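## Task

Pick up the small cardboard box from the desk and set it down on the counter in the same room. The robot must not tip over or finish leaning, or the task fails. The box must rest there by itself at the end, not be held up by the robot; release it and back the robot away afterwards.

## Robot and tools

ROBOT. A wheeled base with a vertical column, a tilting head and two six-joint arms (left and right), each ending in a two-finger gripper. Folded, as at the start, it measures 0.73 m long, 0.62 m wide, 1.88 m tall; its front sits 0.40 m ahead of the column. The base can drive straight and turn in place, never sideways. Loose objects may occasionally get nudged by something else.

FRAMES. Base frame: origin on the floor under the column, midway between the drive wheels; x forward, y to the left, z up. The reported left_hand and right_hand positions are in this frame, at the point where the fingers join (tips are 8 mm further). The hand's z axis runs along the fingers, its y axis across the opening. The odometry frame is the base frame as it was when the scene began; base_odometry counts wheel turns only, so slip shows up as travel. Heading is positive leftward, -3.142 to 3.142.

execute_actions. Argument "actions": a list holding zero or one action. An action may contain "base", "joints", or both, plus optional "speeds"; its motions start together. "base" carries exactly one key: {"translate_m": d}, a relative drive of d metres from the current spot, forward positive, range -3 to 3; or {"rotate_rad": d}, a relative in-place turn of d radians, left (counter-clockwise seen from above) positive, range -3.2 to 3.2. "joints" is one dictionary keyed by joint name, each value an absolute target: head_tilt_rad -0.61 to 1.308 (0 roughly level, positive looks down); for each arm, left_/right_joint1_rad -2.879 to 2.879, joint2_rad 0 to 3.141, joint3_rad 0 to 3.019, joint4_rad -1.692 to 1.57, joint5_rad -1.57 to 1.57 (sideways hand swing, positive to the robot's right), joint6_rad -2.094 to 2.094 (hand roll, positive clockwise seen from behind), and left_/right_gripper_m 0 to 0.093, the fingertip gap in metres. "speeds" caps top speed for that action only: translate_m 0.05 to 0.8 m/s, rotate_rad 0.1 to 1 rad/s (the maxima are defaults); it does not slow arms. "cameras" picks images: cam_head_left, cam_head_right, cam_left_wrist, cam_right_wrist, nav_camera, or all; omitted or null gives all, [] gives none. Unknown keys or out-of-range values get the whole call rejected with no motion. Joints or base you omit may keep driving to their previous targets.

wait: {"seconds": 0 to 10}; commands nothing and returns state and images. zoom_image: {"camera", "region": [x0, y0, x1, y1]} in pixels of that camera's latest full image, origin top-left, at most 504 by 504. finished_scene: {"scene": 1 or 2}; irreversible, reports success and begins the next task. Call it only once the object sits by itself on the counter, the gripper is open and the robot has backed off.

ARM GEOMETRY (approximate). With joint1 at -1.57 (left) or 1.57 (right) and joints 5 and 6 at 0, the arm moves in a vertical plane straight ahead, 0.23 m beside the column. Let a = joint2 - 0.35, b = 1.05 + joint2 - joint3, c = b - joint4 (c = 1.57 means fingers pointing down). Hand forward distance ≈ 0.12 + 0.39 sin a + 0.38 cos b + 0.25 cos c; height ≈ 1.46 + 0.39 cos a - 0.38 sin b - 0.25 sin c. Example: joints 2,3,4 = 0.93, 0.78, 0.14 gives about 0.60 m ahead, 1.21 m up. The real hand tends to land up to ~5 cm lower and nearer the column (more under load); trust the reported hand position. Reach is about 1 m from the shoulder, down to roughly 0.47 m height; the floor is out of reach. Light objects (≤0.3 kg) can be held fingers-down 0.65 to 1.6 m up, up to 0.6 m ahead.

GRIPPING. Fingers are 7 cm long; outer span is the opening plus 1 cm at the tips and plus 5 cm at the base; the housing is 10 cm wide, 7 cm thick, and the wrist camera sticks out 11 cm on one side. To grasp, command a gap narrower than the object; "off_target" is then expected. A reported gap staying 0.002 m or more above target means something is held. Small joint changes (under ~0.03 rad, 0.08 for joints 2 and 3) may not move anything despite "done"; approach contacts in steps of about 0.05 rad from your last target.

RESULTS. base_status and joint_status describe how the last accepted action ended: "done", "off_target" (resting short, possibly still pushing), "time_out", "contact_stop" (base only: a wheel stalled; back off 0.05 m before retrying or turning). "joint command not followed" with a "cause:" line means a safety check refused arm targets for nearing the other arm, the body or an obstacle; undo the offending joints by at least 0.05 rad or drive away. on_its_own lists what the call did not command; "held at" is a held target, not the position. turned_by_wheels versus turned_by_imu differing by over about 4 % and at least 0.05 rad signals a collision or slip. base_tilt is in degrees (forward, right positive); a forward drop of 0.5 or more during a move means the robot leans back: reverse 0.05 m. wheel_motors_off = 1 means wheel motors shut off after about 3 s of hard pushing. motor_effort lists left_wheel and right_wheel in percent (bracket = peak). MOTOR HOT warns of heating; an OVER-TEMPERATURE FAULT drops that arm.

AVOID. Blocked arms keep pushing and overheat; relieve them by sending back their reported joint positions. Table tops between 0.30 and 1.20 m high can pass over the base and strike the column. Never let the arms collide or press on each other. Drops, slips, slams, knocking things over and tilting the robot all count against you.

Each tool is called after ">>>" as name([rows], argument=value, ...), one row to a line, values as JSON.

## Session

>>> execute_actions(actions=[])

Scene clock: 0.00 s.
Joint torques (N m, as the arm reports them, + toward a larger angle): no reading
base_odometry: x=+0.000 y=+0.000 heading=+0.000 (m, m, rad; odometry frame)
turned_by_wheels: +0.000 (rad since the last result)
turned_by_imu: +0.000 (rad since the last result)
base_tilt: forward=-0.8 right=-0.7 (deg)
base_status: not commanded
joint_positions: head_tilt_rad=+0.865 left_joint1_rad=-1.583 left_joint2_rad=+0.888 left_joint3_rad=+0.421 left_joint4_rad=-0.955 left_joint5_rad=-0.025 left_joint6_rad=+0.041 left_gripper_m=+0.095 right_joint1_rad=+1.550 right_joint2_rad=+0.883 right_joint3_rad=+0.371 right_joint4_rad=-0.906 right_joint5_rad=+0.036 right_joint6_rad=+0.088 right_gripper_m=+0.094
joint_status: not commanded
wheel_motors_off: 0
motor_effort: left_wheel=+3 right_wheel=+2 (%)
left_hand: x=+0.1516 y=+0.2262 z=+1.2516 quat_wxyz=(+0.434, -0.029, -0.900, +0.001) (m; base frame)
right_hand: x=+0.1333 y=-0.2359 z=+1.2514 quat_wxyz=(+0.431, -0.040, -0.900, +0.041) (m; base frame)
pictures: cam_head_left, cam_head_right, cam_left_wrist, cam_right_wrist, nav_camera
Images, in order (width x height): cam_head_left 504x504, cam_head_right 504x504, cam_left_wrist 504x504, cam_right_wrist 504x504, nav_camera 504x504.

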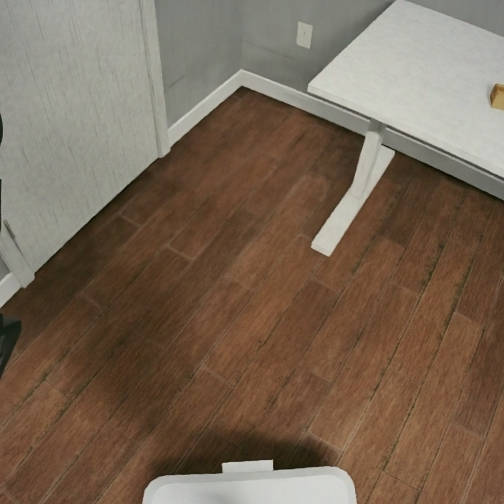

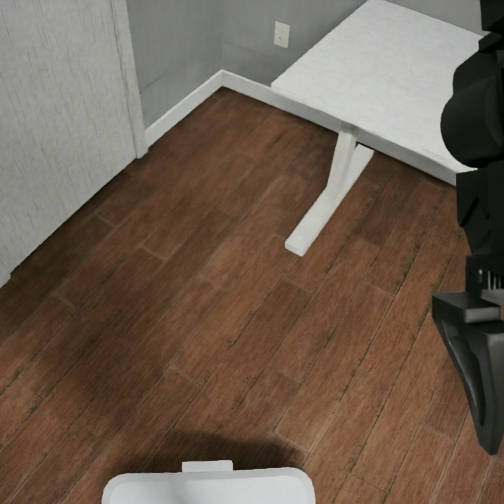

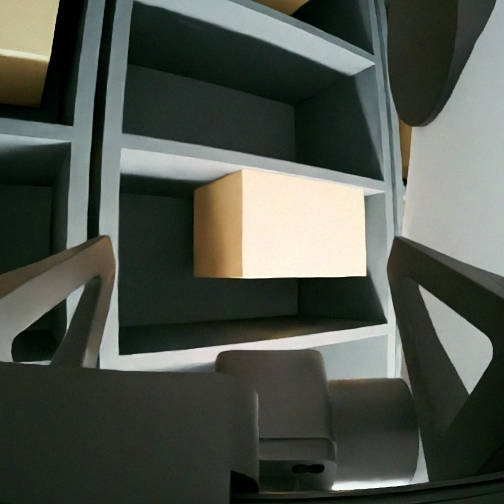

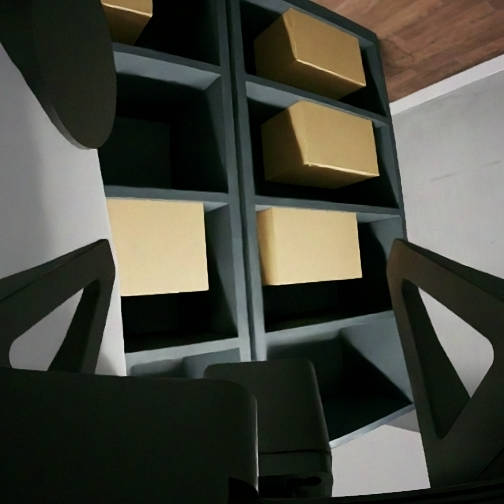

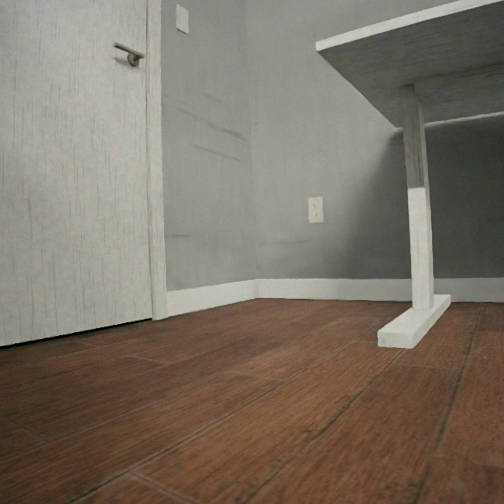

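>>> execute_actions([
  {"base":{"rotate_rad":-0.5},"joints":{"head_tilt_rad":0.6}},
], cameras=["cam_head_left","cam_head_right","nav_camera"])

Scene clock: 2.40 s.
Joint torques (N m, as the arm reports them, + toward a larger angle): left_arm=[-1.42 -8.17 -0.4  -1.55 -0.01  0.06] | right_arm=[ 0.4  -6.16 -1.32 -1.16  0.13  0.03]
base_odometry: x=+0.000 y=+0.000 heading=-0.499 (m, m, rad; odometry frame)
turned_by_wheels: -0.499 (rad since the last result)
turned_by_imu: -0.483 (rad since the last result)
base_tilt: forward=-0.8 right=-0.6 (deg)
base_status: done
joint_positions: head_tilt_rad=+0.617 left_joint1_rad=-1.583 left_joint2_rad=+0.888 left_joint3_rad=+0.421 left_joint4_rad=-0.955 left_joint5_rad=-0.025 left_joint6_rad=+0.041 left_gripper_m=+0.095 right_joint1_rad=+1.550 right_joint2_rad=+0.883 right_joint3_rad=+0.371 right_joint4_rad=-0.906 right_joint5_rad=+0.036 right_joint6_rad=+0.088 right_gripper_m=+0.094
joint_status: all done
wheel_motors_off: 0
motor_effort: left_wheel=+5(56) right_wheel=-4(36) (%)
left_hand: x=+0.1516 y=+0.2262 z=+1.2516 quat_wxyz=(+0.434, -0.029, -0.900, +0.001) (m; base frame)
right_hand: x=+0.1333 y=-0.2359 z=+1.2514 quat_wxyz=(+0.431, -0.040, -0.900, +0.041) (m; base frame)
pictures: cam_head_left, cam_head_right, nav_camera
camera_calibration (this result's frames):
cam_head_left: T_world_to_cam=[[-0.0852254, -0.996151, 0.0204667, 0.033363], [-0.629907, 0.0379532, -0.775743, 1.23096], [0.771981, -0.079005, -0.630717, 0.854044], [0, 0, 0, 1]] pos_world=[0.118927, 0.0539895, 1.49288]
cam_head_right: T_world_to_cam=[[-0.0691751, -0.997482, 0.0156542, -0.0625296], [-0.615335, 0.0303117, -0.787683, 1.24222], [0.785225, -0.0641206, -0.615882, 0.827232], [0, 0, 0, 1]] pos_world=[0.110494, -0.0469833, 1.48893]
Images, in order (width x height): cam_head_left 504x504, cam_head_right 504x504, nav_camera 504x504.

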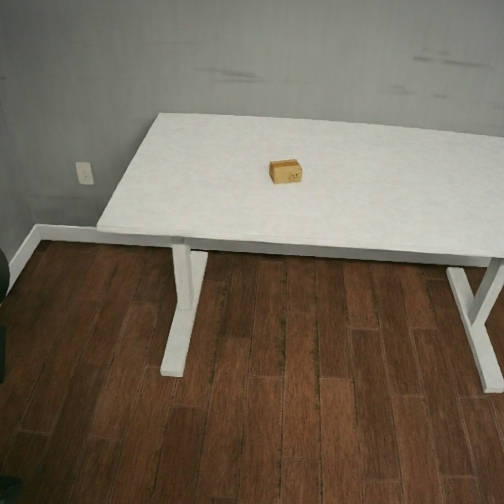

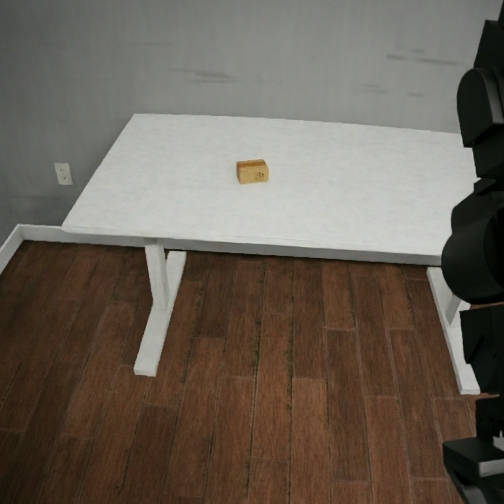

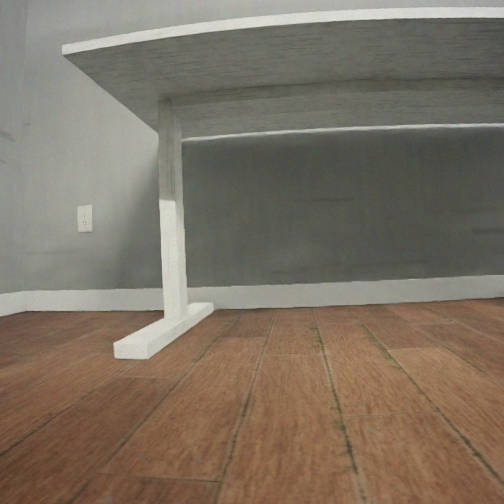

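>>> execute_actions([
  {"base":{"rotate_rad":0.04},"joints":{"head_tilt_rad":0.9,"right_joint2_rad":1.68,"right_joint3_rad":1.62,"right_joint4_rad":-0.44,"right_joint6_rad":1.5,"right_joint5_rad":0,"right_joint1_rad":1.57}},
], cameras=[])

>>> execute_actions([
  {"base":{"translate_m":0.75}},
], cameras=["cam_head_left","cam_head_right","cam_right_wrist"])

Scene clock: 6.77 s.
Joint torques (N m, as the arm reports them, + toward a larger angle): left_arm=[-1.37 -8.12 -0.36 -1.68 -0.01  0.08] | right_arm=[  0.8  -20.11   4.89   1.2    0.08   0.12]
base_odometry: x=+0.000 y=+0.000 heading=-0.460 (m, m, rad; odometry frame)
turned_by_wheels: +0.039 (rad since the last result)
turned_by_imu: +0.038 (rad since the last result)
base_tilt: forward=-0.8 right=-0.7 (deg)
base_status: done
joint_positions: head_tilt_rad=+0.901 left_joint1_rad=-1.583 left_joint2_rad=+0.888 left_joint3_rad=+0.420 left_joint4_rad=-0.955 left_joint5_rad=-0.025 left_joint6_rad=+0.041 left_gripper_m=+0.095 right_joint1_rad=+1.566 right_joint2_rad=+1.673 right_joint3_rad=+1.613 right_joint4_rad=-0.452 right_joint5_rad=+0.002 right_joint6_rad=+1.489 right_gripper_m=+0.094
joint_status: all done
wheel_motors_off: 0
motor_effort: left_wheel=-6(21) right_wheel=+6(28) (%)
left_hand: x=+0.1514 y=+0.2262 z=+1.2516 quat_wxyz=(+0.434, -0.029, -0.900, +0.001) (m; base frame)
right_hand: x=+0.6710 y=-0.2296 z=+0.9617 quat_wxyz=(-0.007, -0.679, -0.734, -0.002) (m; base frame)
pictures: none
No camera images: the call's "cameras" was empty. Leave "cameras" out to get every camera's image.

Scene clock: 9.70 s.
Joint torques (N m, as the arm reports them, + toward a larger angle): left_arm=[-1.15 -8.26 -0.51 -1.74  0.    0.08] | right_arm=[  0.79 -20.2    4.98   1.16   0.09   0.11]
base_odometry: x=+0.672 y=-0.333 heading=-0.461 (m, m, rad; odometry frame)
turned_by_wheels: -0.001 (rad since the last result)
turned_by_imu: -0.002 (rad since the last result)
base_tilt: forward=-0.7 right=-0.6 (deg)
base_status: done
joint_positions: head_tilt_rad=+0.902 left_joint1_rad=-1.583 left_joint2_rad=+0.888 left_joint3_rad=+0.422 left_joint4_rad=-0.955 left_joint5_rad=-0.025 left_joint6_rad=+0.041 left_gripper_m=+0.095 right_joint1_rad=+1.566 right_joint2_rad=+1.674 right_joint3_rad=+1.613 right_joint4_rad=-0.452 right_joint5_rad=+0.002 right_joint6_rad=+1.490 right_gripper_m=+0.094
joint_status: not commanded
wheel_motors_off: 0
motor_effort: left_wheel=-3(55) right_wheel=+2(71) (%)
left_hand: x=+0.1522 y=+0.2262 z=+1.2514 quat_wxyz=(+0.434, -0.029, -0.901, +0.001) (m; base frame)
right_hand: x=+0.6706 y=-0.2290 z=+0.9611 quat_wxyz=(-0.006, -0.679, -0.734, -0.002) (m; base frame)
pictures: cam_head_left, cam_head_right, cam_right_wrist
camera_calibration (this result's frames):
cam_head_left: T_world_to_cam=[[-0.0760713, -0.996151, 0.0435362, -0.00262177], [-0.822106, 0.0379532, -0.568068, 0.920749], [0.56423, -0.079005, -0.821829, 1.15874], [0, 0, 0, 1]] pos_world=[0.102956, 0.0539895, 1.47545]
cam_head_right: T_world_to_cam=[[-0.0620136, -0.997482, 0.0344175, -0.0917832], [-0.811465, 0.0303117, -0.583614, 0.937762], [0.581101, -0.0641206, -0.811301, 1.13838], [0, 0, 0, 1]] pos_world=[0.0937536, -0.0469833, 1.47402]
cam_right_wrist: T_world_to_cam=[[-0.997001, -0.075224, -0.0181843, 0.667689], [-0.071187, 0.799229, 0.596797, -0.340384], [-0.03036, 0.596301, -0.802187, 1.05028], [0, 0, 0, 1]] pos_world=[0.673342, -0.304014, 1.0578]
Images, in order (width x height): cam_head_left 504x504, cam_head_right 504x504, cam_right_wrist 504x504.

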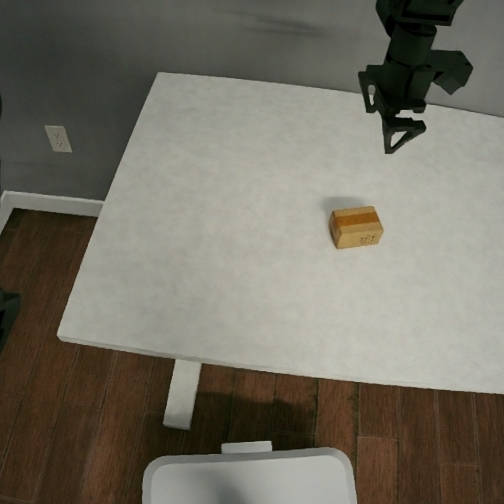

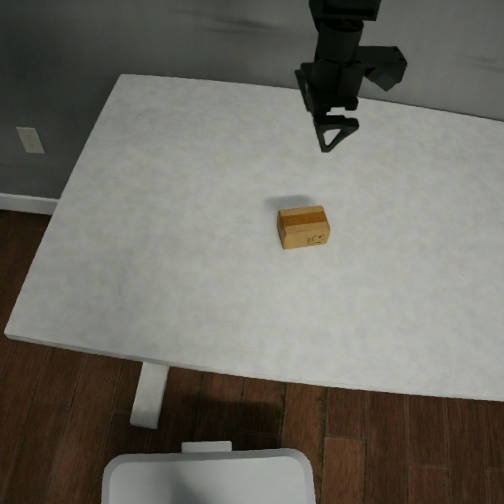

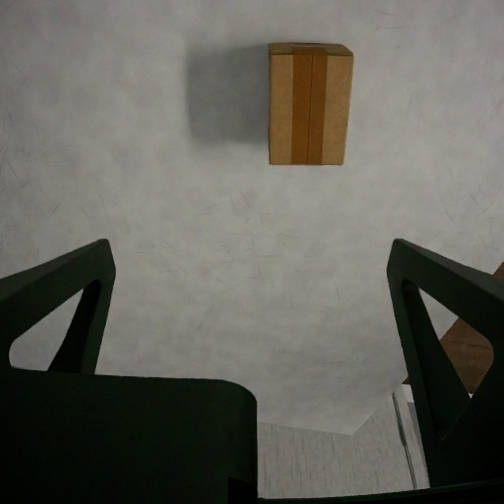

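>>> execute_actions([
  {"joints":{"right_joint2_rad":1.92,"right_joint3_rad":1.74,"right_joint4_rad":-0.34}},
], cameras=["cam_head_left","cam_right_wrist"])

Scene clock: 13.40 s.
Joint torques (N m, as the arm reports them, + toward a larger angle): left_arm=[-1.43 -8.29 -0.52 -1.63  0.01  0.07] | right_arm=[  0.83 -20.08   4.05   0.86   0.08   0.11]
base_odometry: x=+0.672 y=-0.333 heading=-0.461 (m, m, rad; odometry frame)
turned_by_wheels: +0.000 (rad since the last result)
turned_by_imu: -0.001 (rad since the last result)
base_tilt: forward=-0.8 right=-0.6 (deg)
base_status: not commanded
joint_positions: head_tilt_rad=+0.902 left_joint1_rad=-1.583 left_joint2_rad=+0.888 left_joint3_rad=+0.422 left_joint4_rad=-0.955 left_joint5_rad=-0.025 left_joint6_rad=+0.041 left_gripper_m=+0.095 right_joint1_rad=+1.566 right_joint2_rad=+1.926 right_joint3_rad=+1.730 right_joint4_rad=-0.344 right_joint5_rad=+0.002 right_joint6_rad=+1.490 right_gripper_m=+0.094
joint_status: all done
wheel_motors_off: 0
motor_effort: left_wheel=-2(3) right_wheel=+3(3) (%)
left_hand: x=+0.1522 y=+0.2262 z=+1.2514 quat_wxyz=(+0.434, -0.029, -0.901, +0.001) (m; base frame)
right_hand: x=+0.6273 y=-0.2294 z=+0.8453 quat_wxyz=(+0.004, -0.679, -0.734, +0.008) (m; base frame)
pictures: cam_head_left, cam_right_wrist
camera_calibration (this result's frames):
cam_head_left: T_world_to_cam=[[-0.0760713, -0.996151, 0.0435362, -0.00262176], [-0.822106, 0.0379532, -0.568068, 0.92075], [0.56423, -0.079005, -0.821829, 1.15874], [0, 0, 0, 1]] pos_world=[0.102956, 0.0539895, 1.47545]
cam_right_wrist: T_world_to_cam=[[-0.997186, -0.074357, 0.00957492, 0.599243], [-0.0538498, 0.799248, 0.598585, -0.286446], [-0.0521617, 0.596384, -0.801002, 0.968953], [0, 0, 0, 1]] pos_world=[0.632674, -0.30437, 0.941858]
Images, in order (width x height): cam_head_left 504x504, cam_right_wrist 504x504.

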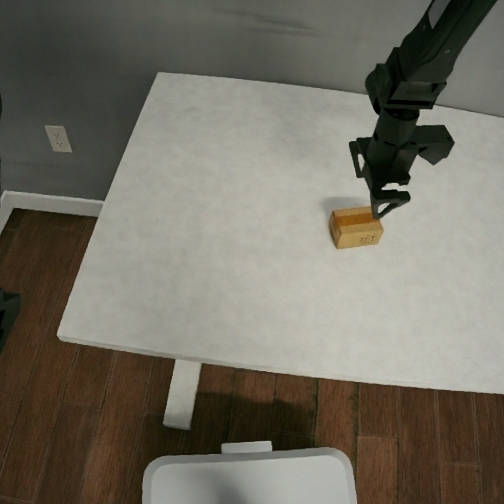

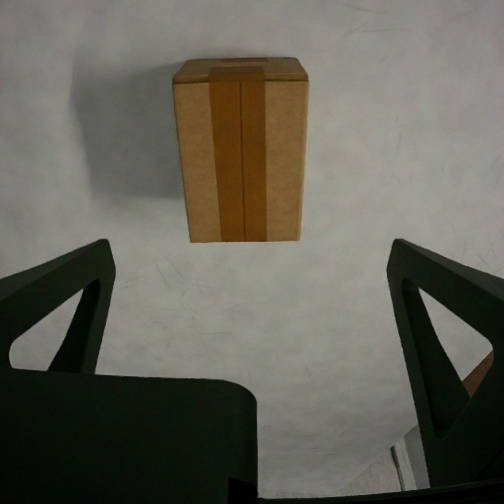

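>>> execute_actions([
  {"joints":{"right_joint2_rad":2.12,"right_joint3_rad":1.97,"right_joint4_rad":-0.37}},
], cameras=["cam_head_left","cam_right_wrist"])

Scene clock: 14.93 s.
Joint torques (N m, as the arm reports them, + toward a larger angle): left_arm=[-1.07 -8.37 -0.51 -1.65  0.    0.09] | right_arm=[  0.8  -20.82   4.91   0.16   0.09   0.11]
base_odometry: x=+0.672 y=-0.333 heading=-0.461 (m, m, rad; odometry frame)
turned_by_wheels: +0.000 (rad since the last result)
turned_by_imu: -0.001 (rad since the last result)
base_tilt: forward=-0.8 right=-0.6 (deg)
base_status: not commanded
joint_positions: head_tilt_rad=+0.902 left_joint1_rad=-1.583 left_joint2_rad=+0.888 left_joint3_rad=+0.422 left_joint4_rad=-0.955 left_joint5_rad=-0.025 left_joint6_rad=+0.041 left_gripper_m=+0.095 right_joint1_rad=+1.566 right_joint2_rad=+2.132 right_joint3_rad=+1.950 right_joint4_rad=-0.359 right_joint5_rad=+0.002 right_joint6_rad=+1.490 right_gripper_m=+0.094
joint_status: all done
wheel_motors_off: 0
motor_effort: left_wheel=-2(2) right_wheel=+3(3) (%)
left_hand: x=+0.1522 y=+0.2262 z=+1.2514 quat_wxyz=(+0.434, -0.029, -0.901, +0.001) (m; base frame)
right_hand: x=+0.6233 y=-0.2297 z=+0.7684 quat_wxyz=(+0.004, -0.679, -0.734, +0.008) (m; base frame)
pictures: cam_head_left, cam_right_wrist
camera_calibration (this result's frames):
cam_head_left: T_world_to_cam=[[-0.0760713, -0.996151, 0.0435362, -0.00262174], [-0.822106, 0.0379532, -0.568068, 0.92075], [0.56423, -0.079005, -0.821829, 1.15874], [0, 0, 0, 1]] pos_world=[0.102956, 0.0539895, 1.47545]
cam_right_wrist: T_world_to_cam=[[-0.997178, -0.0743542, 0.0103356, 0.595437], [-0.0533908, 0.799247, 0.598627, -0.24075], [-0.0527711, 0.596386, -0.800961, 0.90771], [0, 0, 0, 1]] pos_world=[0.628804, -0.304654, 0.865006]
Images, in order (width x height): cam_head_left 504x504, cam_right_wrist 504x504.

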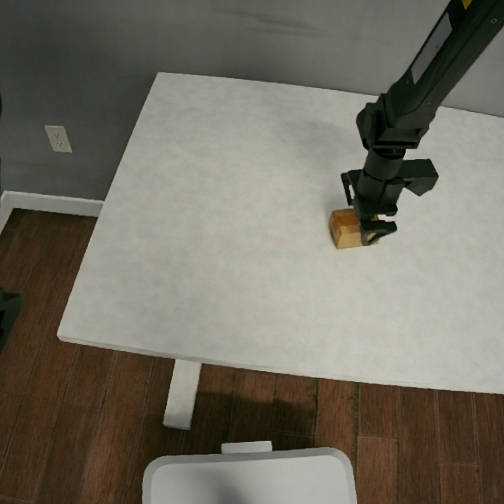

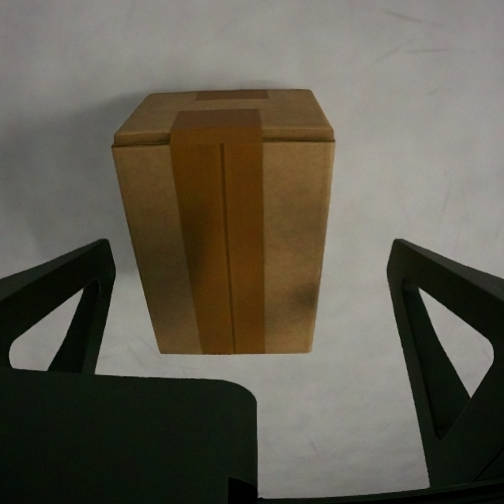

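>>> execute_actions([
  {"joints":{"right_joint2_rad":2.24,"right_joint3_rad":2.14,"right_joint4_rad":-0.42}},
], cameras=["cam_head_left","cam_right_wrist"])

>>> execute_actions([
  {"joints":{"right_gripper_m":0.04}},
], cameras=["cam_right_wrist"])

Scene clock: 16.57 s.
Joint torques (N m, as the arm reports them, + toward a larger angle): left_arm=[-1.3  -8.15 -0.45 -1.58  0.    0.08] | right_arm=[  0.9  -19.61   5.96   0.12   0.09   0.11]
base_odometry: x=+0.672 y=-0.333 heading=-0.461 (m, m, rad; odometry frame)
turned_by_wheels: +0.000 (rad since the last result)
turned_by_imu: -0.001 (rad since the last result)
base_tilt: forward=-0.8 right=-0.6 (deg)
base_status: not commanded
joint_positions: head_tilt_rad=+0.902 left_joint1_rad=-1.583 left_joint2_rad=+0.888 left_joint3_rad=+0.422 left_joint4_rad=-0.955 left_joint5_rad=-0.025 left_joint6_rad=+0.041 left_gripper_m=+0.095 right_joint1_rad=+1.566 right_joint2_rad=+2.236 right_joint3_rad=+2.116 right_joint4_rad=-0.405 right_joint5_rad=+0.002 right_joint6_rad=+1.490 right_gripper_m=+0.094
joint_status: all done
wheel_motors_off: 0
motor_effort: left_wheel=-3(2) right_wheel=+2(3) (%)
left_hand: x=+0.1522 y=+0.2262 z=+1.2514 quat_wxyz=(+0.434, -0.029, -0.901, +0.001) (m; base frame)
right_hand: x=+0.6390 y=-0.2298 z=+0.7385 quat_wxyz=(-0.002, -0.679, -0.734, +0.003) (m; base frame)
pictures: cam_head_left, cam_right_wrist
camera_calibration (this result's frames):
cam_head_left: T_world_to_cam=[[-0.0760713, -0.996151, 0.0435361, -0.00262174], [-0.822106, 0.0379532, -0.568068, 0.92075], [0.56423, -0.079005, -0.821829, 1.15874], [0, 0, 0, 1]] pos_world=[0.102956, 0.0539895, 1.47545]
cam_right_wrist: T_world_to_cam=[[-0.997209, -0.0744165, -0.00601934, 0.623487], [-0.0632524, 0.799265, 0.597641, -0.214818], [-0.0396633, 0.596354, -0.801741, 0.876817], [0, 0, 0, 1]] pos_world=[0.642937, -0.304799, 0.835117]
Images, in order (width x height): cam_head_left 504x504, cam_right_wrist 504x504.

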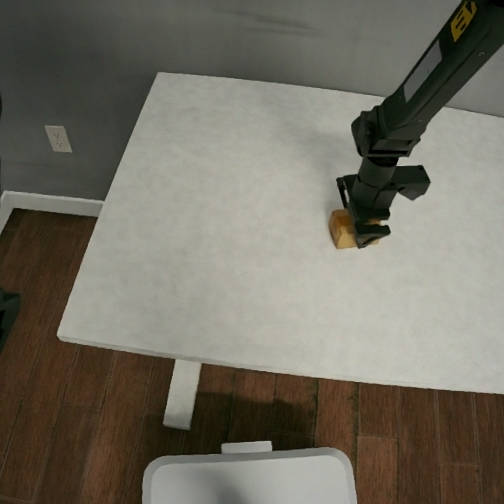

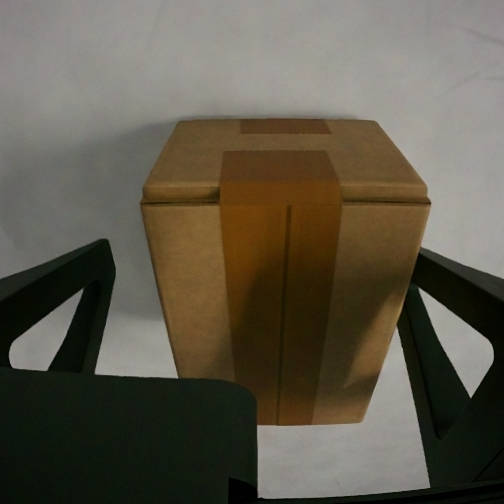

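Scene clock: 17.17 s.
Joint torques (N m, as the arm reports them, + toward a larger angle): left_arm=[-1.18 -8.6  -0.46 -1.64  0.01  0.09] | right_arm=[  0.91 -19.59   5.89   0.06   0.08   0.11]
base_odometry: x=+0.672 y=-0.333 heading=-0.461 (m, m, rad; odometry frame)
turned_by_wheels: +0.000 (rad since the last result)
turned_by_imu: +0.000 (rad since the last result)
base_tilt: forward=-0.8 right=-0.6 (deg)
base_status: not commanded
joint_positions: head_tilt_rad=+0.902 left_joint1_rad=-1.583 left_joint2_rad=+0.888 left_joint3_rad=+0.422 left_joint4_rad=-0.955 left_joint5_rad=-0.025 left_joint6_rad=+0.041 left_gripper_m=+0.095 right_joint1_rad=+1.566 right_joint2_rad=+2.236 right_joint3_rad=+2.116 right_joint4_rad=-0.406 right_joint5_rad=+0.002 right_joint6_rad=+1.490 right_gripper_m=+0.059
joint_status: right_gripper_m off_target (ended at +0.059, target +0.040)
wheel_motors_off: 0
motor_effort: left_wheel=-2(3) right_wheel=+3(2) (%)
left_hand: x=+0.1522 y=+0.2262 z=+1.2514 quat_wxyz=(+0.434, -0.029, -0.901, +0.001) (m; base frame)
right_hand: x=+0.6389 y=-0.2298 z=+0.7385 quat_wxyz=(-0.001, -0.679, -0.734, +0.003) (m; base frame)
pictures: cam_right_wrist
camera_calibration (this result's frames):
cam_right_wrist: T_world_to_cam=[[-0.997214, -0.0744136, -0.00525865, 0.622742], [-0.0627941, 0.799264, 0.597691, -0.215159], [-0.0402733, 0.596356, -0.801709, 0.877176], [0, 0, 0, 1]] pos_world=[0.642823, -0.304799, 0.835114]
Images, in order (width x height): cam_right_wrist 504x504.

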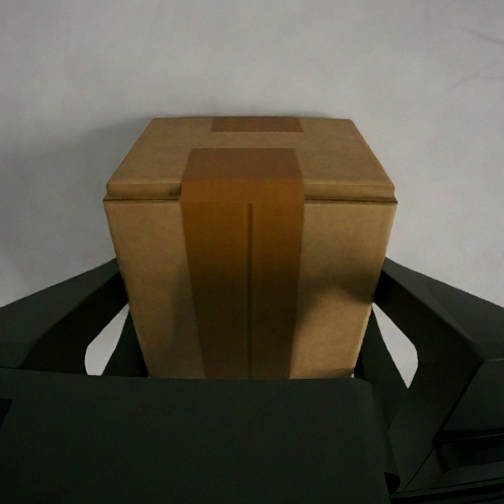

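Lift (a=.75, b=1.1 → x≈.56, z≈1.16).

>>> execute_actions([
  {"joints":{"right_joint2_rad":1.68,"right_joint3_rad":1.62,"right_joint4_rad":-0.44}},
], cameras=[])

>>> execute_actions([
  {"base":{"translate_m":-0.6},"joints":{"head_tilt_rad":0.4,"right_joint2_rad":1.0,"right_joint3_rad":0.85,"right_joint4_rad":-0.37}},
], cameras=[])

>>> execute_actions([
  {"base":{"rotate_rad":-1.5}},
], cameras=["cam_head_left","cam_left_wrist","nav_camera"])

Scene clock: 19.90 s.
Joint torques (N m, as the arm reports them, + toward a larger angle): left_arm=[-1.15 -8.03 -0.37 -1.69  0.02  0.08] | right_arm=[  0.8  -21.48   4.33   0.3    0.09   0.1 ]
base_odometry: x=+0.672 y=-0.333 heading=-0.461 (m, m, rad; odometry frame)
turned_by_wheels: +0.000 (rad since the last result)
turned_by_imu: -0.001 (rad since the last result)
base_tilt: forward=-0.8 right=-0.7 (deg)
base_status: not commanded
joint_positions: head_tilt_rad=+0.902 left_joint1_rad=-1.583 left_joint2_rad=+0.888 left_joint3_rad=+0.422 left_joint4_rad=-0.955 left_joint5_rad=-0.025 left_joint6_rad=+0.041 left_gripper_m=+0.095 right_joint1_rad=+1.566 right_joint2_rad=+1.692 right_joint3_rad=+1.618 right_joint4_rad=-0.430 right_joint5_rad=+0.002 right_joint6_rad=+1.490 right_gripper_m=+0.059
joint_status: all done
wheel_motors_off: 0
motor_effort: left_wheel=-2(3) right_wheel=+2(2) (%)
left_hand: x=+0.1522 y=+0.2262 z=+1.2514 quat_wxyz=(+0.434, -0.029, -0.901, +0.001) (m; base frame)
right_hand: x=+0.6697 y=-0.2291 z=+0.9522 quat_wxyz=(-0.009, -0.679, -0.734, -0.004) (m; base frame)
pictures: none
No camera images: the call's "cameras" was empty. Leave "cameras" out to get every camera's image.

Scene clock: 22.57 s.
Joint torques (N m, as the arm reports them, + toward a larger angle): left_arm=[-1.33 -7.99 -0.26 -1.61  0.01  0.08] | right_arm=[  0.68 -13.64   4.02   1.13   0.1    0.11]
base_odometry: x=+0.135 y=-0.066 heading=-0.462 (m, m, rad; odometry frame)
turned_by_wheels: -0.002 (rad since the last result)
turned_by_imu: -0.003 (rad since the last result)
base_tilt: forward=-0.8 right=-0.6 (deg)
base_status: done
joint_positions: head_tilt_rad=+0.418 left_joint1_rad=-1.583 left_joint2_rad=+0.886 left_joint3_rad=+0.419 left_joint4_rad=-0.955 left_joint5_rad=-0.025 left_joint6_rad=+0.041 left_gripper_m=+0.095 right_joint1_rad=+1.566 right_joint2_rad=+1.003 right_joint3_rad=+0.842 right_joint4_rad=-0.382 right_joint5_rad=+0.002 right_joint6_rad=+1.490 right_gripper_m=+0.059
joint_status: all done
wheel_motors_off: 0
motor_effort: left_wheel=-1(46) right_wheel=+1(57) (%)
left_hand: x=+0.1513 y=+0.2262 z=+1.2518 quat_wxyz=(+0.434, -0.029, -0.900, +0.001) (m; base frame)
right_hand: x=+0.4899 y=-0.2279 z=+1.1581 quat_wxyz=(+0.005, -0.679, -0.734, +0.009) (m; base frame)
pictures: none
No camera images: the call's "cameras" was empty. Leave "cameras" out to get every camera's image.

Scene clock: 25.40 s.
Joint torques (N m, as the arm reports them, + toward a larger angle): left_arm=[-1.28 -7.97 -0.21 -1.66  0.    0.07] | right_arm=[  0.6  -13.37   4.1    1.12   0.11   0.11]
base_odometry: x=+0.135 y=-0.066 heading=-1.962 (m, m, rad; odometry frame)
turned_by_wheels: -1.500 (rad since the last result)
turned_by_imu: -1.472 (rad since the last result)
base_tilt: forward=-0.8 right=-0.6 (deg)
base_status: done
joint_positions: head_tilt_rad=+0.418 left_joint1_rad=-1.583 left_joint2_rad=+0.886 left_joint3_rad=+0.419 left_joint4_rad=-0.955 left_joint5_rad=-0.025 left_joint6_rad=+0.041 left_gripper_m=+0.095 right_joint1_rad=+1.568 right_joint2_rad=+1.003 right_joint3_rad=+0.842 right_joint4_rad=-0.382 right_joint5_rad=+0.002 right_joint6_rad=+1.490 right_gripper_m=+0.059
joint_status: not commanded
wheel_motors_off: 0
motor_effort: left_wheel=+3(58) right_wheel=-2(47) (%)
left_hand: x=+0.1513 y=+0.2262 z=+1.2518 quat_wxyz=(+0.434, -0.029, -0.900, +0.001) (m; base frame)
right_hand: x=+0.4899 y=-0.2273 z=+1.1581 quat_wxyz=(+0.005, -0.679, -0.734, +0.008) (m; base frame)
pictures: cam_head_left, cam_left_wrist, nav_camera
camera_calibration (this result's frames):
cam_head_left: T_world_to_cam=[[-0.0875897, -0.996151, 0.00320652, 0.0600618], [-0.464038, 0.0379532, -0.885002, 1.39092], [0.881474, -0.079005, -0.465576, 0.594252], [0, 0, 0, 1]] pos_world=[0.126884, 0.0539895, 1.50745]
cam_left_wrist: T_world_to_cam=[[-0.0531672, -0.998466, 0.015487, 0.21643], [-0.0472538, 0.0180071, 0.998721, -1.24339], [-0.997467, 0.0523674, -0.0481386, 0.322802], [0, 0, 0, 1]] pos_world=[0.274736, 0.221584, 1.25399]
Images, in order (width x height): cam_head_left 504x504, cam_left_wrist 504x504, nav_camera 504x504.

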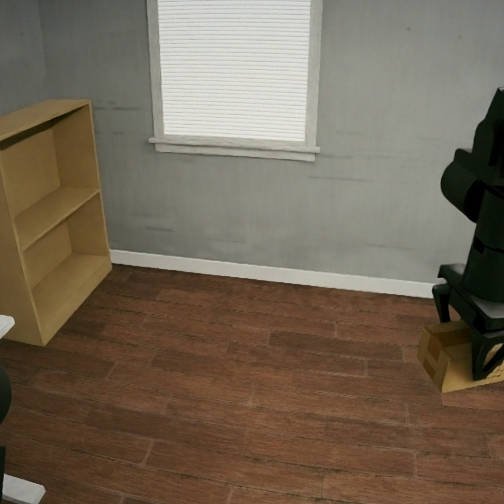

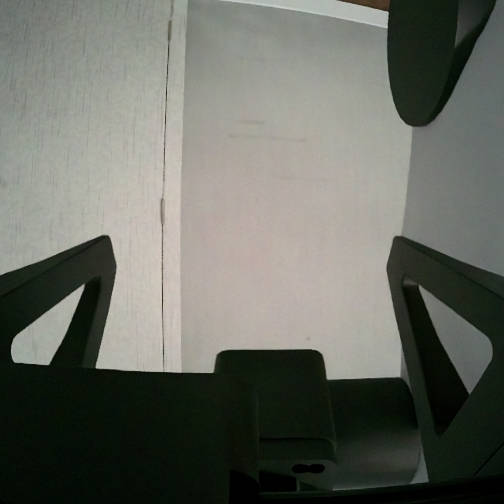

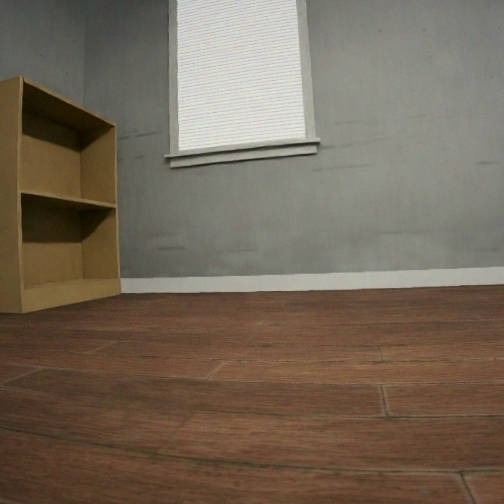

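>>> execute_actions([
  {"base":{"rotate_rad":-1.0}},
], cameras=["cam_head_left","nav_camera"])

Scene clock: 28.30 s.
Joint torques (N m, as the arm reports them, + toward a larger angle): left_arm=[-1.65 -7.94 -0.24 -1.63  0.    0.08] | right_arm=[  0.4  -13.49   4.01   1.1    0.12   0.1 ]
base_odometry: x=+0.135 y=-0.066 heading=-2.961 (m, m, rad; odometry frame)
turned_by_wheels: -0.999 (rad since the last result)
turned_by_imu: -0.987 (rad since the last result)
base_tilt: forward=-0.7 right=-0.7 (deg)
base_status: done
joint_positions: head_tilt_rad=+0.418 left_joint1_rad=-1.583 left_joint2_rad=+0.886 left_joint3_rad=+0.419 left_joint4_rad=-0.955 left_joint5_rad=-0.025 left_joint6_rad=+0.041 left_gripper_m=+0.095 right_joint1_rad=+1.568 right_joint2_rad=+1.003 right_joint3_rad=+0.842 right_joint4_rad=-0.382 right_joint5_rad=+0.002 right_joint6_rad=+1.490 right_gripper_m=+0.059
joint_status: not commanded
wheel_motors_off: 0
motor_effort: left_wheel=+4(28) right_wheel=-4(29) (%)
left_hand: x=+0.1513 y=+0.2262 z=+1.2518 quat_wxyz=(+0.434, -0.029, -0.900, +0.001) (m; base frame)
right_hand: x=+0.4899 y=-0.2269 z=+1.1581 quat_wxyz=(+0.006, -0.679, -0.735, +0.008) (m; base frame)
pictures: cam_head_left, nav_camera
camera_calibration (this result's frames):
cam_head_left: T_world_to_cam=[[-0.0875897, -0.996151, 0.00320654, 0.0600618], [-0.464038, 0.0379532, -0.885002, 1.39092], [0.881474, -0.079005, -0.465576, 0.594252], [0, 0, 0, 1]] pos_world=[0.126884, 0.0539895, 1.50745]
Images, in order (width x height): cam_head_left 504x504, nav_camera 504x504.

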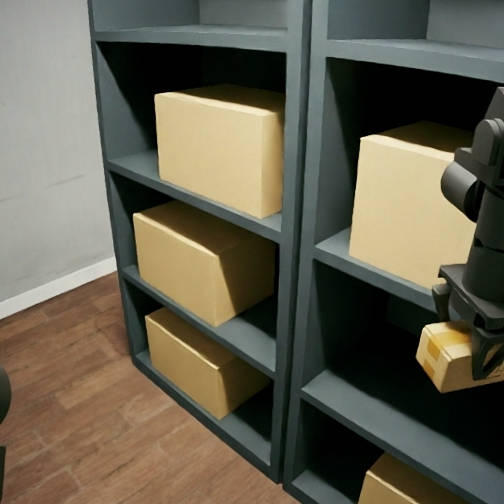

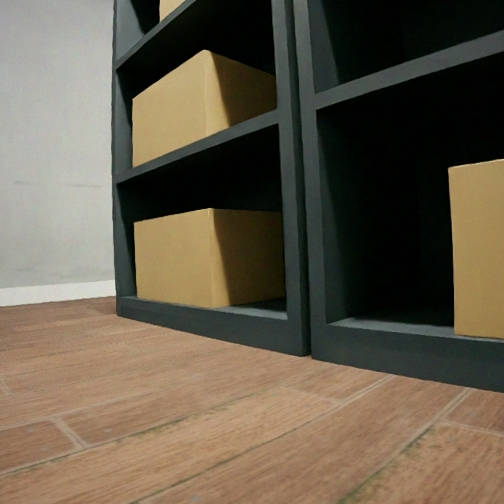

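>>> execute_actions([
  {"base":{"rotate_rad":0.85}},
], cameras=[])

>>> execute_actions([
  {"base":{"translate_m":1.4}},
], cameras=[])

>>> execute_actions([
  {"base":{"rotate_rad":-1.4}},
], cameras=["cam_head_left","nav_camera"])

Scene clock: 39.27 s.
Joint torques (N m, as the arm reports them, + toward a larger angle): left_arm=[-1.38 -8.04 -0.27 -1.57  0.01  0.06] | right_arm=[  0.55 -13.41   4.07   1.09   0.13   0.11]
base_odometry: x=+0.135 y=-0.066 heading=-2.113 (m, m, rad; odometry frame)
turned_by_wheels: +0.848 (rad since the last result)
turned_by_imu: +0.833 (rad since the last result)
base_tilt: forward=-0.7 right=-0.6 (deg)
base_status: done
joint_positions: head_tilt_rad=+0.418 left_joint1_rad=-1.583 left_joint2_rad=+0.886 left_joint3_rad=+0.419 left_joint4_rad=-0.955 left_joint5_rad=-0.025 left_joint6_rad=+0.041 left_gripper_m=+0.095 right_joint1_rad=+1.568 right_joint2_rad=+1.003 right_joint3_rad=+0.842 right_joint4_rad=-0.382 right_joint5_rad=+0.002 right_joint6_rad=+1.490 right_gripper_m=+0.059
joint_status: not commanded
wheel_motors_off: 0
motor_effort: left_wheel=+0(24) right_wheel=+1(38) (%)
left_hand: x=+0.1513 y=+0.2262 z=+1.2518 quat_wxyz=(+0.434, -0.029, -0.900, +0.001) (m; base frame)
right_hand: x=+0.4899 y=-0.2269 z=+1.1581 quat_wxyz=(+0.006, -0.679, -0.735, +0.008) (m; base frame)
pictures: none
No camera images: the call's "cameras" was empty. Leave "cameras" out to get every camera's image.

Scene clock: 43.00 s.
Joint torques (N m, as the arm reports them, + toward a larger angle): left_arm=[-1.53 -8.1  -0.31 -1.71  0.    0.09] | right_arm=[  0.5  -13.29   3.95   1.07   0.12   0.11]
base_odometry: x=-0.588 y=-1.265 heading=-2.113 (m, m, rad; odometry frame)
turned_by_wheels: +0.000 (rad since the last result)
turned_by_imu: -0.002 (rad since the last result)
base_tilt: forward=-0.7 right=-0.6 (deg)
base_status: done
joint_positions: head_tilt_rad=+0.418 left_joint1_rad=-1.583 left_joint2_rad=+0.886 left_joint3_rad=+0.421 left_joint4_rad=-0.955 left_joint5_rad=-0.025 left_joint6_rad=+0.041 left_gripper_m=+0.095 right_joint1_rad=+1.568 right_joint2_rad=+1.003 right_joint3_rad=+0.843 right_joint4_rad=-0.382 right_joint5_rad=+0.002 right_joint6_rad=+1.490 right_gripper_m=+0.059
joint_status: not commanded
wheel_motors_off: 0
motor_effort: left_wheel=+0(42) right_wheel=+1(76) (%)
left_hand: x=+0.1521 y=+0.2262 z=+1.2515 quat_wxyz=(+0.433, -0.029, -0.901, +0.001) (m; base frame)
right_hand: x=+0.4903 y=-0.2269 z=+1.1582 quat_wxyz=(+0.005, -0.679, -0.735, +0.007) (m; base frame)
pictures: none
No camera images: the call's "cameras" was empty. Leave "cameras" out to get every camera's image.

Scene clock: 45.73 s.
Joint torques (N m, as the arm reports them, + toward a larger angle): left_arm=[-1.22 -7.83 -0.45 -1.61  0.01  0.08] | right_arm=[  0.42 -13.38   4.01   1.09   0.13   0.11]
base_odometry: x=-0.588 y=-1.265 heading=+2.770 (m, m, rad; odometry frame)
turned_by_wheels: -1.399 (rad since the last result)
turned_by_imu: -1.374 (rad since the last result)
base_tilt: forward=-0.7 right=-0.6 (deg)
base_status: done
joint_positions: head_tilt_rad=+0.418 left_joint1_rad=-1.583 left_joint2_rad=+0.886 left_joint3_rad=+0.421 left_joint4_rad=-0.955 left_joint5_rad=-0.025 left_joint6_rad=+0.041 left_gripper_m=+0.095 right_joint1_rad=+1.569 right_joint2_rad=+1.003 right_joint3_rad=+0.843 right_joint4_rad=-0.382 right_joint5_rad=+0.001 right_joint6_rad=+1.490 right_gripper_m=+0.059
joint_status: not commanded
wheel_motors_off: 0
motor_effort: left_wheel=+3(45) right_wheel=-2(56) (%)
left_hand: x=+0.1521 y=+0.2262 z=+1.2515 quat_wxyz=(+0.433, -0.029, -0.901, +0.001) (m; base frame)
right_hand: x=+0.4903 y=-0.2266 z=+1.1582 quat_wxyz=(+0.006, -0.678, -0.735, +0.007) (m; base frame)
pictures: cam_head_left, nav_camera
camera_calibration (this result's frames):
cam_head_left: T_world_to_cam=[[-0.0875901, -0.996151, 0.00319748, 0.0600758], [-0.463946, 0.0379532, -0.88505, 1.39099], [0.881522, -0.079005, -0.465485, 0.594109], [0, 0, 0, 1]] pos_world=[0.126887, 0.0539895, 1.50746]
Images, in order (width x height): cam_head_left 504x504, nav_camera 504x504.

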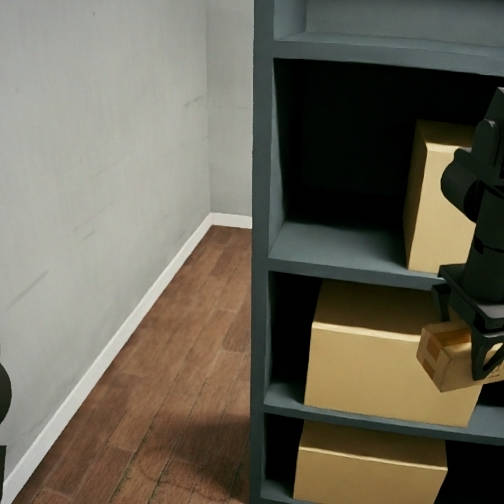

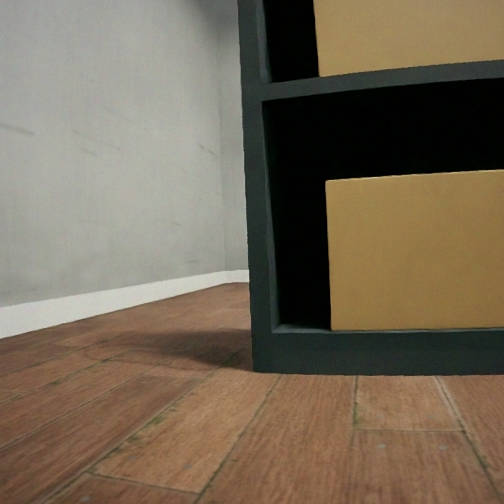

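>>> execute_actions([
  {"base":{"rotate_rad":-1.1},"joints":{"head_tilt_rad":0.2}},
], cameras=["cam_head_left","nav_camera"])

Scene clock: 49.23 s.
Joint torques (N m, as the arm reports them, + toward a larger angle): left_arm=[-1.56 -7.96 -0.41 -1.67  0.01  0.07] | right_arm=[  0.53 -13.42   4.06   1.09   0.14   0.11]
base_odometry: x=-0.588 y=-1.265 heading=+1.671 (m, m, rad; odometry frame)
turned_by_wheels: -1.099 (rad since the last result)
turned_by_imu: -1.086 (rad since the last result)
base_tilt: forward=-0.7 right=-0.6 (deg)
base_status: done
joint_positions: head_tilt_rad=+0.220 left_joint1_rad=-1.583 left_joint2_rad=+0.886 left_joint3_rad=+0.421 left_joint4_rad=-0.955 left_joint5_rad=-0.025 left_joint6_rad=+0.041 left_gripper_m=+0.095 right_joint1_rad=+1.569 right_joint2_rad=+1.003 right_joint3_rad=+0.843 right_joint4_rad=-0.382 right_joint5_rad=+0.001 right_joint6_rad=+1.490 right_gripper_m=+0.059
joint_status: all done
wheel_motors_off: 0
motor_effort: left_wheel=+4(28) right_wheel=-4(29) (%)
left_hand: x=+0.1521 y=+0.2262 z=+1.2515 quat_wxyz=(+0.433, -0.029, -0.901, +0.001) (m; base frame)
right_hand: x=+0.4903 y=-0.2265 z=+1.1582 quat_wxyz=(+0.006, -0.678, -0.735, +0.007) (m; base frame)
pictures: cam_head_left, nav_camera
camera_calibration (this result's frames):
cam_head_left: T_world_to_cam=[[-0.0864972, -0.996151, -0.0141589, 0.0867499], [-0.280073, 0.0379532, -0.959228, 1.49603], [0.956074, -0.079005, -0.282278, 0.308244], [0, 0, 0, 1]] pos_world=[0.131799, 0.0539895, 1.52328]
Images, in order (width x height): cam_head_left 504x504, nav_camera 504x504.

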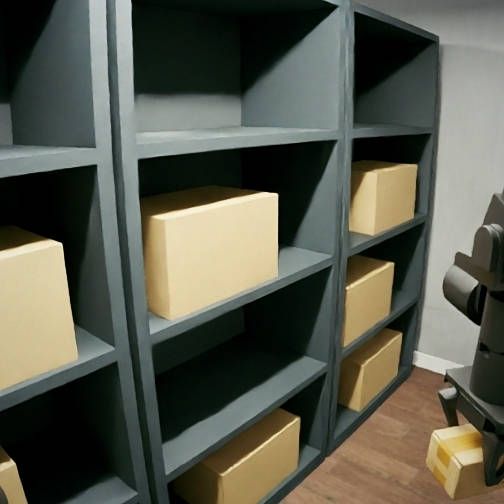

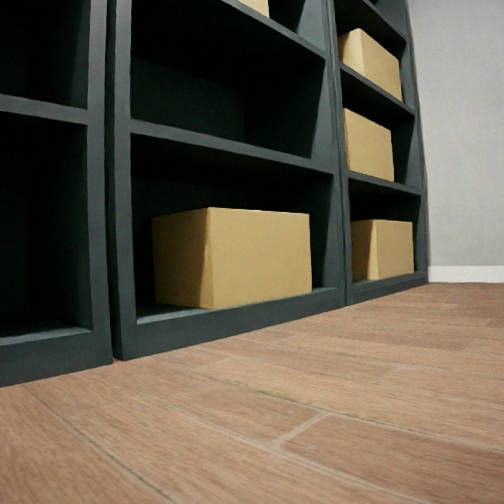

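>>> execute_actions([
  {"base":{"rotate_rad":-0.76},"joints":{"head_tilt_rad":0.75,"right_joint6_rad":0,"right_joint2_rad":0.9,"right_joint3_rad":0.6,"right_joint4_rad":-0.2}},
], cameras=[])

>>> execute_actions([
  {"base":{"translate_m":-0.45}},
], cameras=[])

>>> execute_actions([
  {"base":{"rotate_rad":1.6}},
], cameras=["cam_head_left","nav_camera"])

Scene clock: 53.30 s.
Joint torques (N m, as the arm reports them, + toward a larger angle): left_arm=[-1.3  -8.06 -0.43 -1.57  0.    0.08] | right_arm=[  0.44 -10.7    2.71   1.41   0.03  -0.08]
base_odometry: x=-0.588 y=-1.265 heading=+0.912 (m, m, rad; odometry frame)
turned_by_wheels: -0.759 (rad since the last result)
turned_by_imu: -0.751 (rad since the last result)
base_tilt: forward=-0.8 right=-0.7 (deg)
base_status: done
joint_positions: head_tilt_rad=+0.752 left_joint1_rad=-1.583 left_joint2_rad=+0.886 left_joint3_rad=+0.421 left_joint4_rad=-0.955 left_joint5_rad=-0.025 left_joint6_rad=+0.041 left_gripper_m=+0.095 right_joint1_rad=+1.569 right_joint2_rad=+0.903 right_joint3_rad=+0.594 right_joint4_rad=-0.216 right_joint5_rad=+0.001 right_joint6_rad=+0.011 right_gripper_m=+0.059
joint_status: all done
wheel_motors_off: 0
motor_effort: left_wheel=+3(28) right_wheel=-2(28) (%)
left_hand: x=+0.1521 y=+0.2262 z=+1.2515 quat_wxyz=(+0.433, -0.029, -0.901, +0.001) (m; base frame)
right_hand: x=+0.4084 y=-0.2264 z=+1.1639 quat_wxyz=(+0.000, -0.006, -1.000, +0.001) (m; base frame)
pictures: none
No camera images: the call's "cameras" was empty. Leave "cameras" out to get every camera's image.

Scene clock: 55.77 s.
Joint torques (N m, as the arm reports them, + toward a larger angle): left_arm=[-1.28 -8.17 -0.12 -1.64  0.    0.06] | right_arm=[  0.44 -10.76   2.91   1.35   0.02  -0.08]
base_odometry: x=-0.864 y=-1.621 heading=+0.911 (m, m, rad; odometry frame)
turned_by_wheels: +0.000 (rad since the last result)
turned_by_imu: -0.002 (rad since the last result)
base_tilt: forward=-0.8 right=-0.6 (deg)
base_status: done
joint_positions: head_tilt_rad=+0.753 left_joint1_rad=-1.583 left_joint2_rad=+0.885 left_joint3_rad=+0.418 left_joint4_rad=-0.955 left_joint5_rad=-0.025 left_joint6_rad=+0.041 left_gripper_m=+0.095 right_joint1_rad=+1.569 right_joint2_rad=+0.902 right_joint3_rad=+0.592 right_joint4_rad=-0.214 right_joint5_rad=+0.001 right_joint6_rad=+0.011 right_gripper_m=+0.059
joint_status: not commanded
wheel_motors_off: 0
motor_effort: left_wheel=+0(68) right_wheel=+1(61) (%)
left_hand: x=+0.1506 y=+0.2262 z=+1.2521 quat_wxyz=(+0.434, -0.029, -0.900, +0.001) (m; base frame)
right_hand: x=+0.4079 y=-0.2264 z=+1.1638 quat_wxyz=(+0.000, -0.006, -1.000, +0.001) (m; base frame)
pictures: none
No camera images: the call's "cameras" was empty. Leave "cameras" out to get every camera's image.

Scene clock: 58.73 s.
Joint torques (N m, as the arm reports them, + toward a larger angle): left_arm=[-1.52 -8.1  -0.15 -1.63  0.02  0.08] | right_arm=[  0.53 -10.63   2.78   1.34   0.02  -0.08]
base_odometry: x=-0.864 y=-1.621 heading=+2.510 (m, m, rad; odometry frame)
turned_by_wheels: +1.599 (rad since the last result)
turned_by_imu: +1.569 (rad since the last result)
base_tilt: forward=-0.7 right=-0.6 (deg)
base_status: done
joint_positions: head_tilt_rad=+0.753 left_joint1_rad=-1.583 left_joint2_rad=+0.885 left_joint3_rad=+0.418 left_joint4_rad=-0.955 left_joint5_rad=-0.025 left_joint6_rad=+0.041 left_gripper_m=+0.095 right_joint1_rad=+1.569 right_joint2_rad=+0.902 right_joint3_rad=+0.592 right_joint4_rad=-0.214 right_joint5_rad=+0.001 right_joint6_rad=+0.011 right_gripper_m=+0.059
joint_status: not commanded
wheel_motors_off: 0
motor_effort: left_wheel=-4(43) right_wheel=+3(58) (%)
left_hand: x=+0.1506 y=+0.2262 z=+1.2521 quat_wxyz=(+0.434, -0.029, -0.900, +0.001) (m; base frame)
right_hand: x=+0.4079 y=-0.2264 z=+1.1638 quat_wxyz=(+0.000, -0.006, -1.000, +0.001) (m; base frame)
pictures: cam_head_left, nav_camera
camera_calibration (this result's frames):
cam_head_left: T_world_to_cam=[[-0.0816709, -0.996151, 0.0318137, 0.0157108], [-0.729108, 0.0379532, -0.683345, 1.09363], [0.679508, -0.079005, -0.729402, 1.01064], [0, 0, 0, 1]] pos_world=[0.111916, 0.0539895, 1.48399]
Images, in order (width x height): cam_head_left 504x504, nav_camera 504x504.

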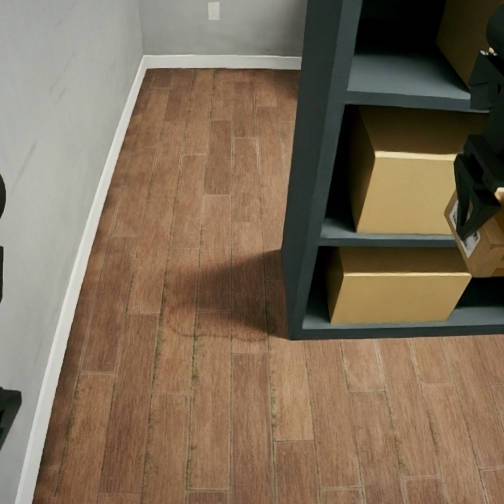

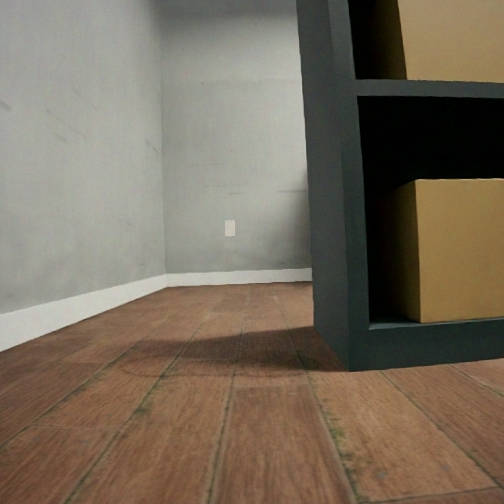

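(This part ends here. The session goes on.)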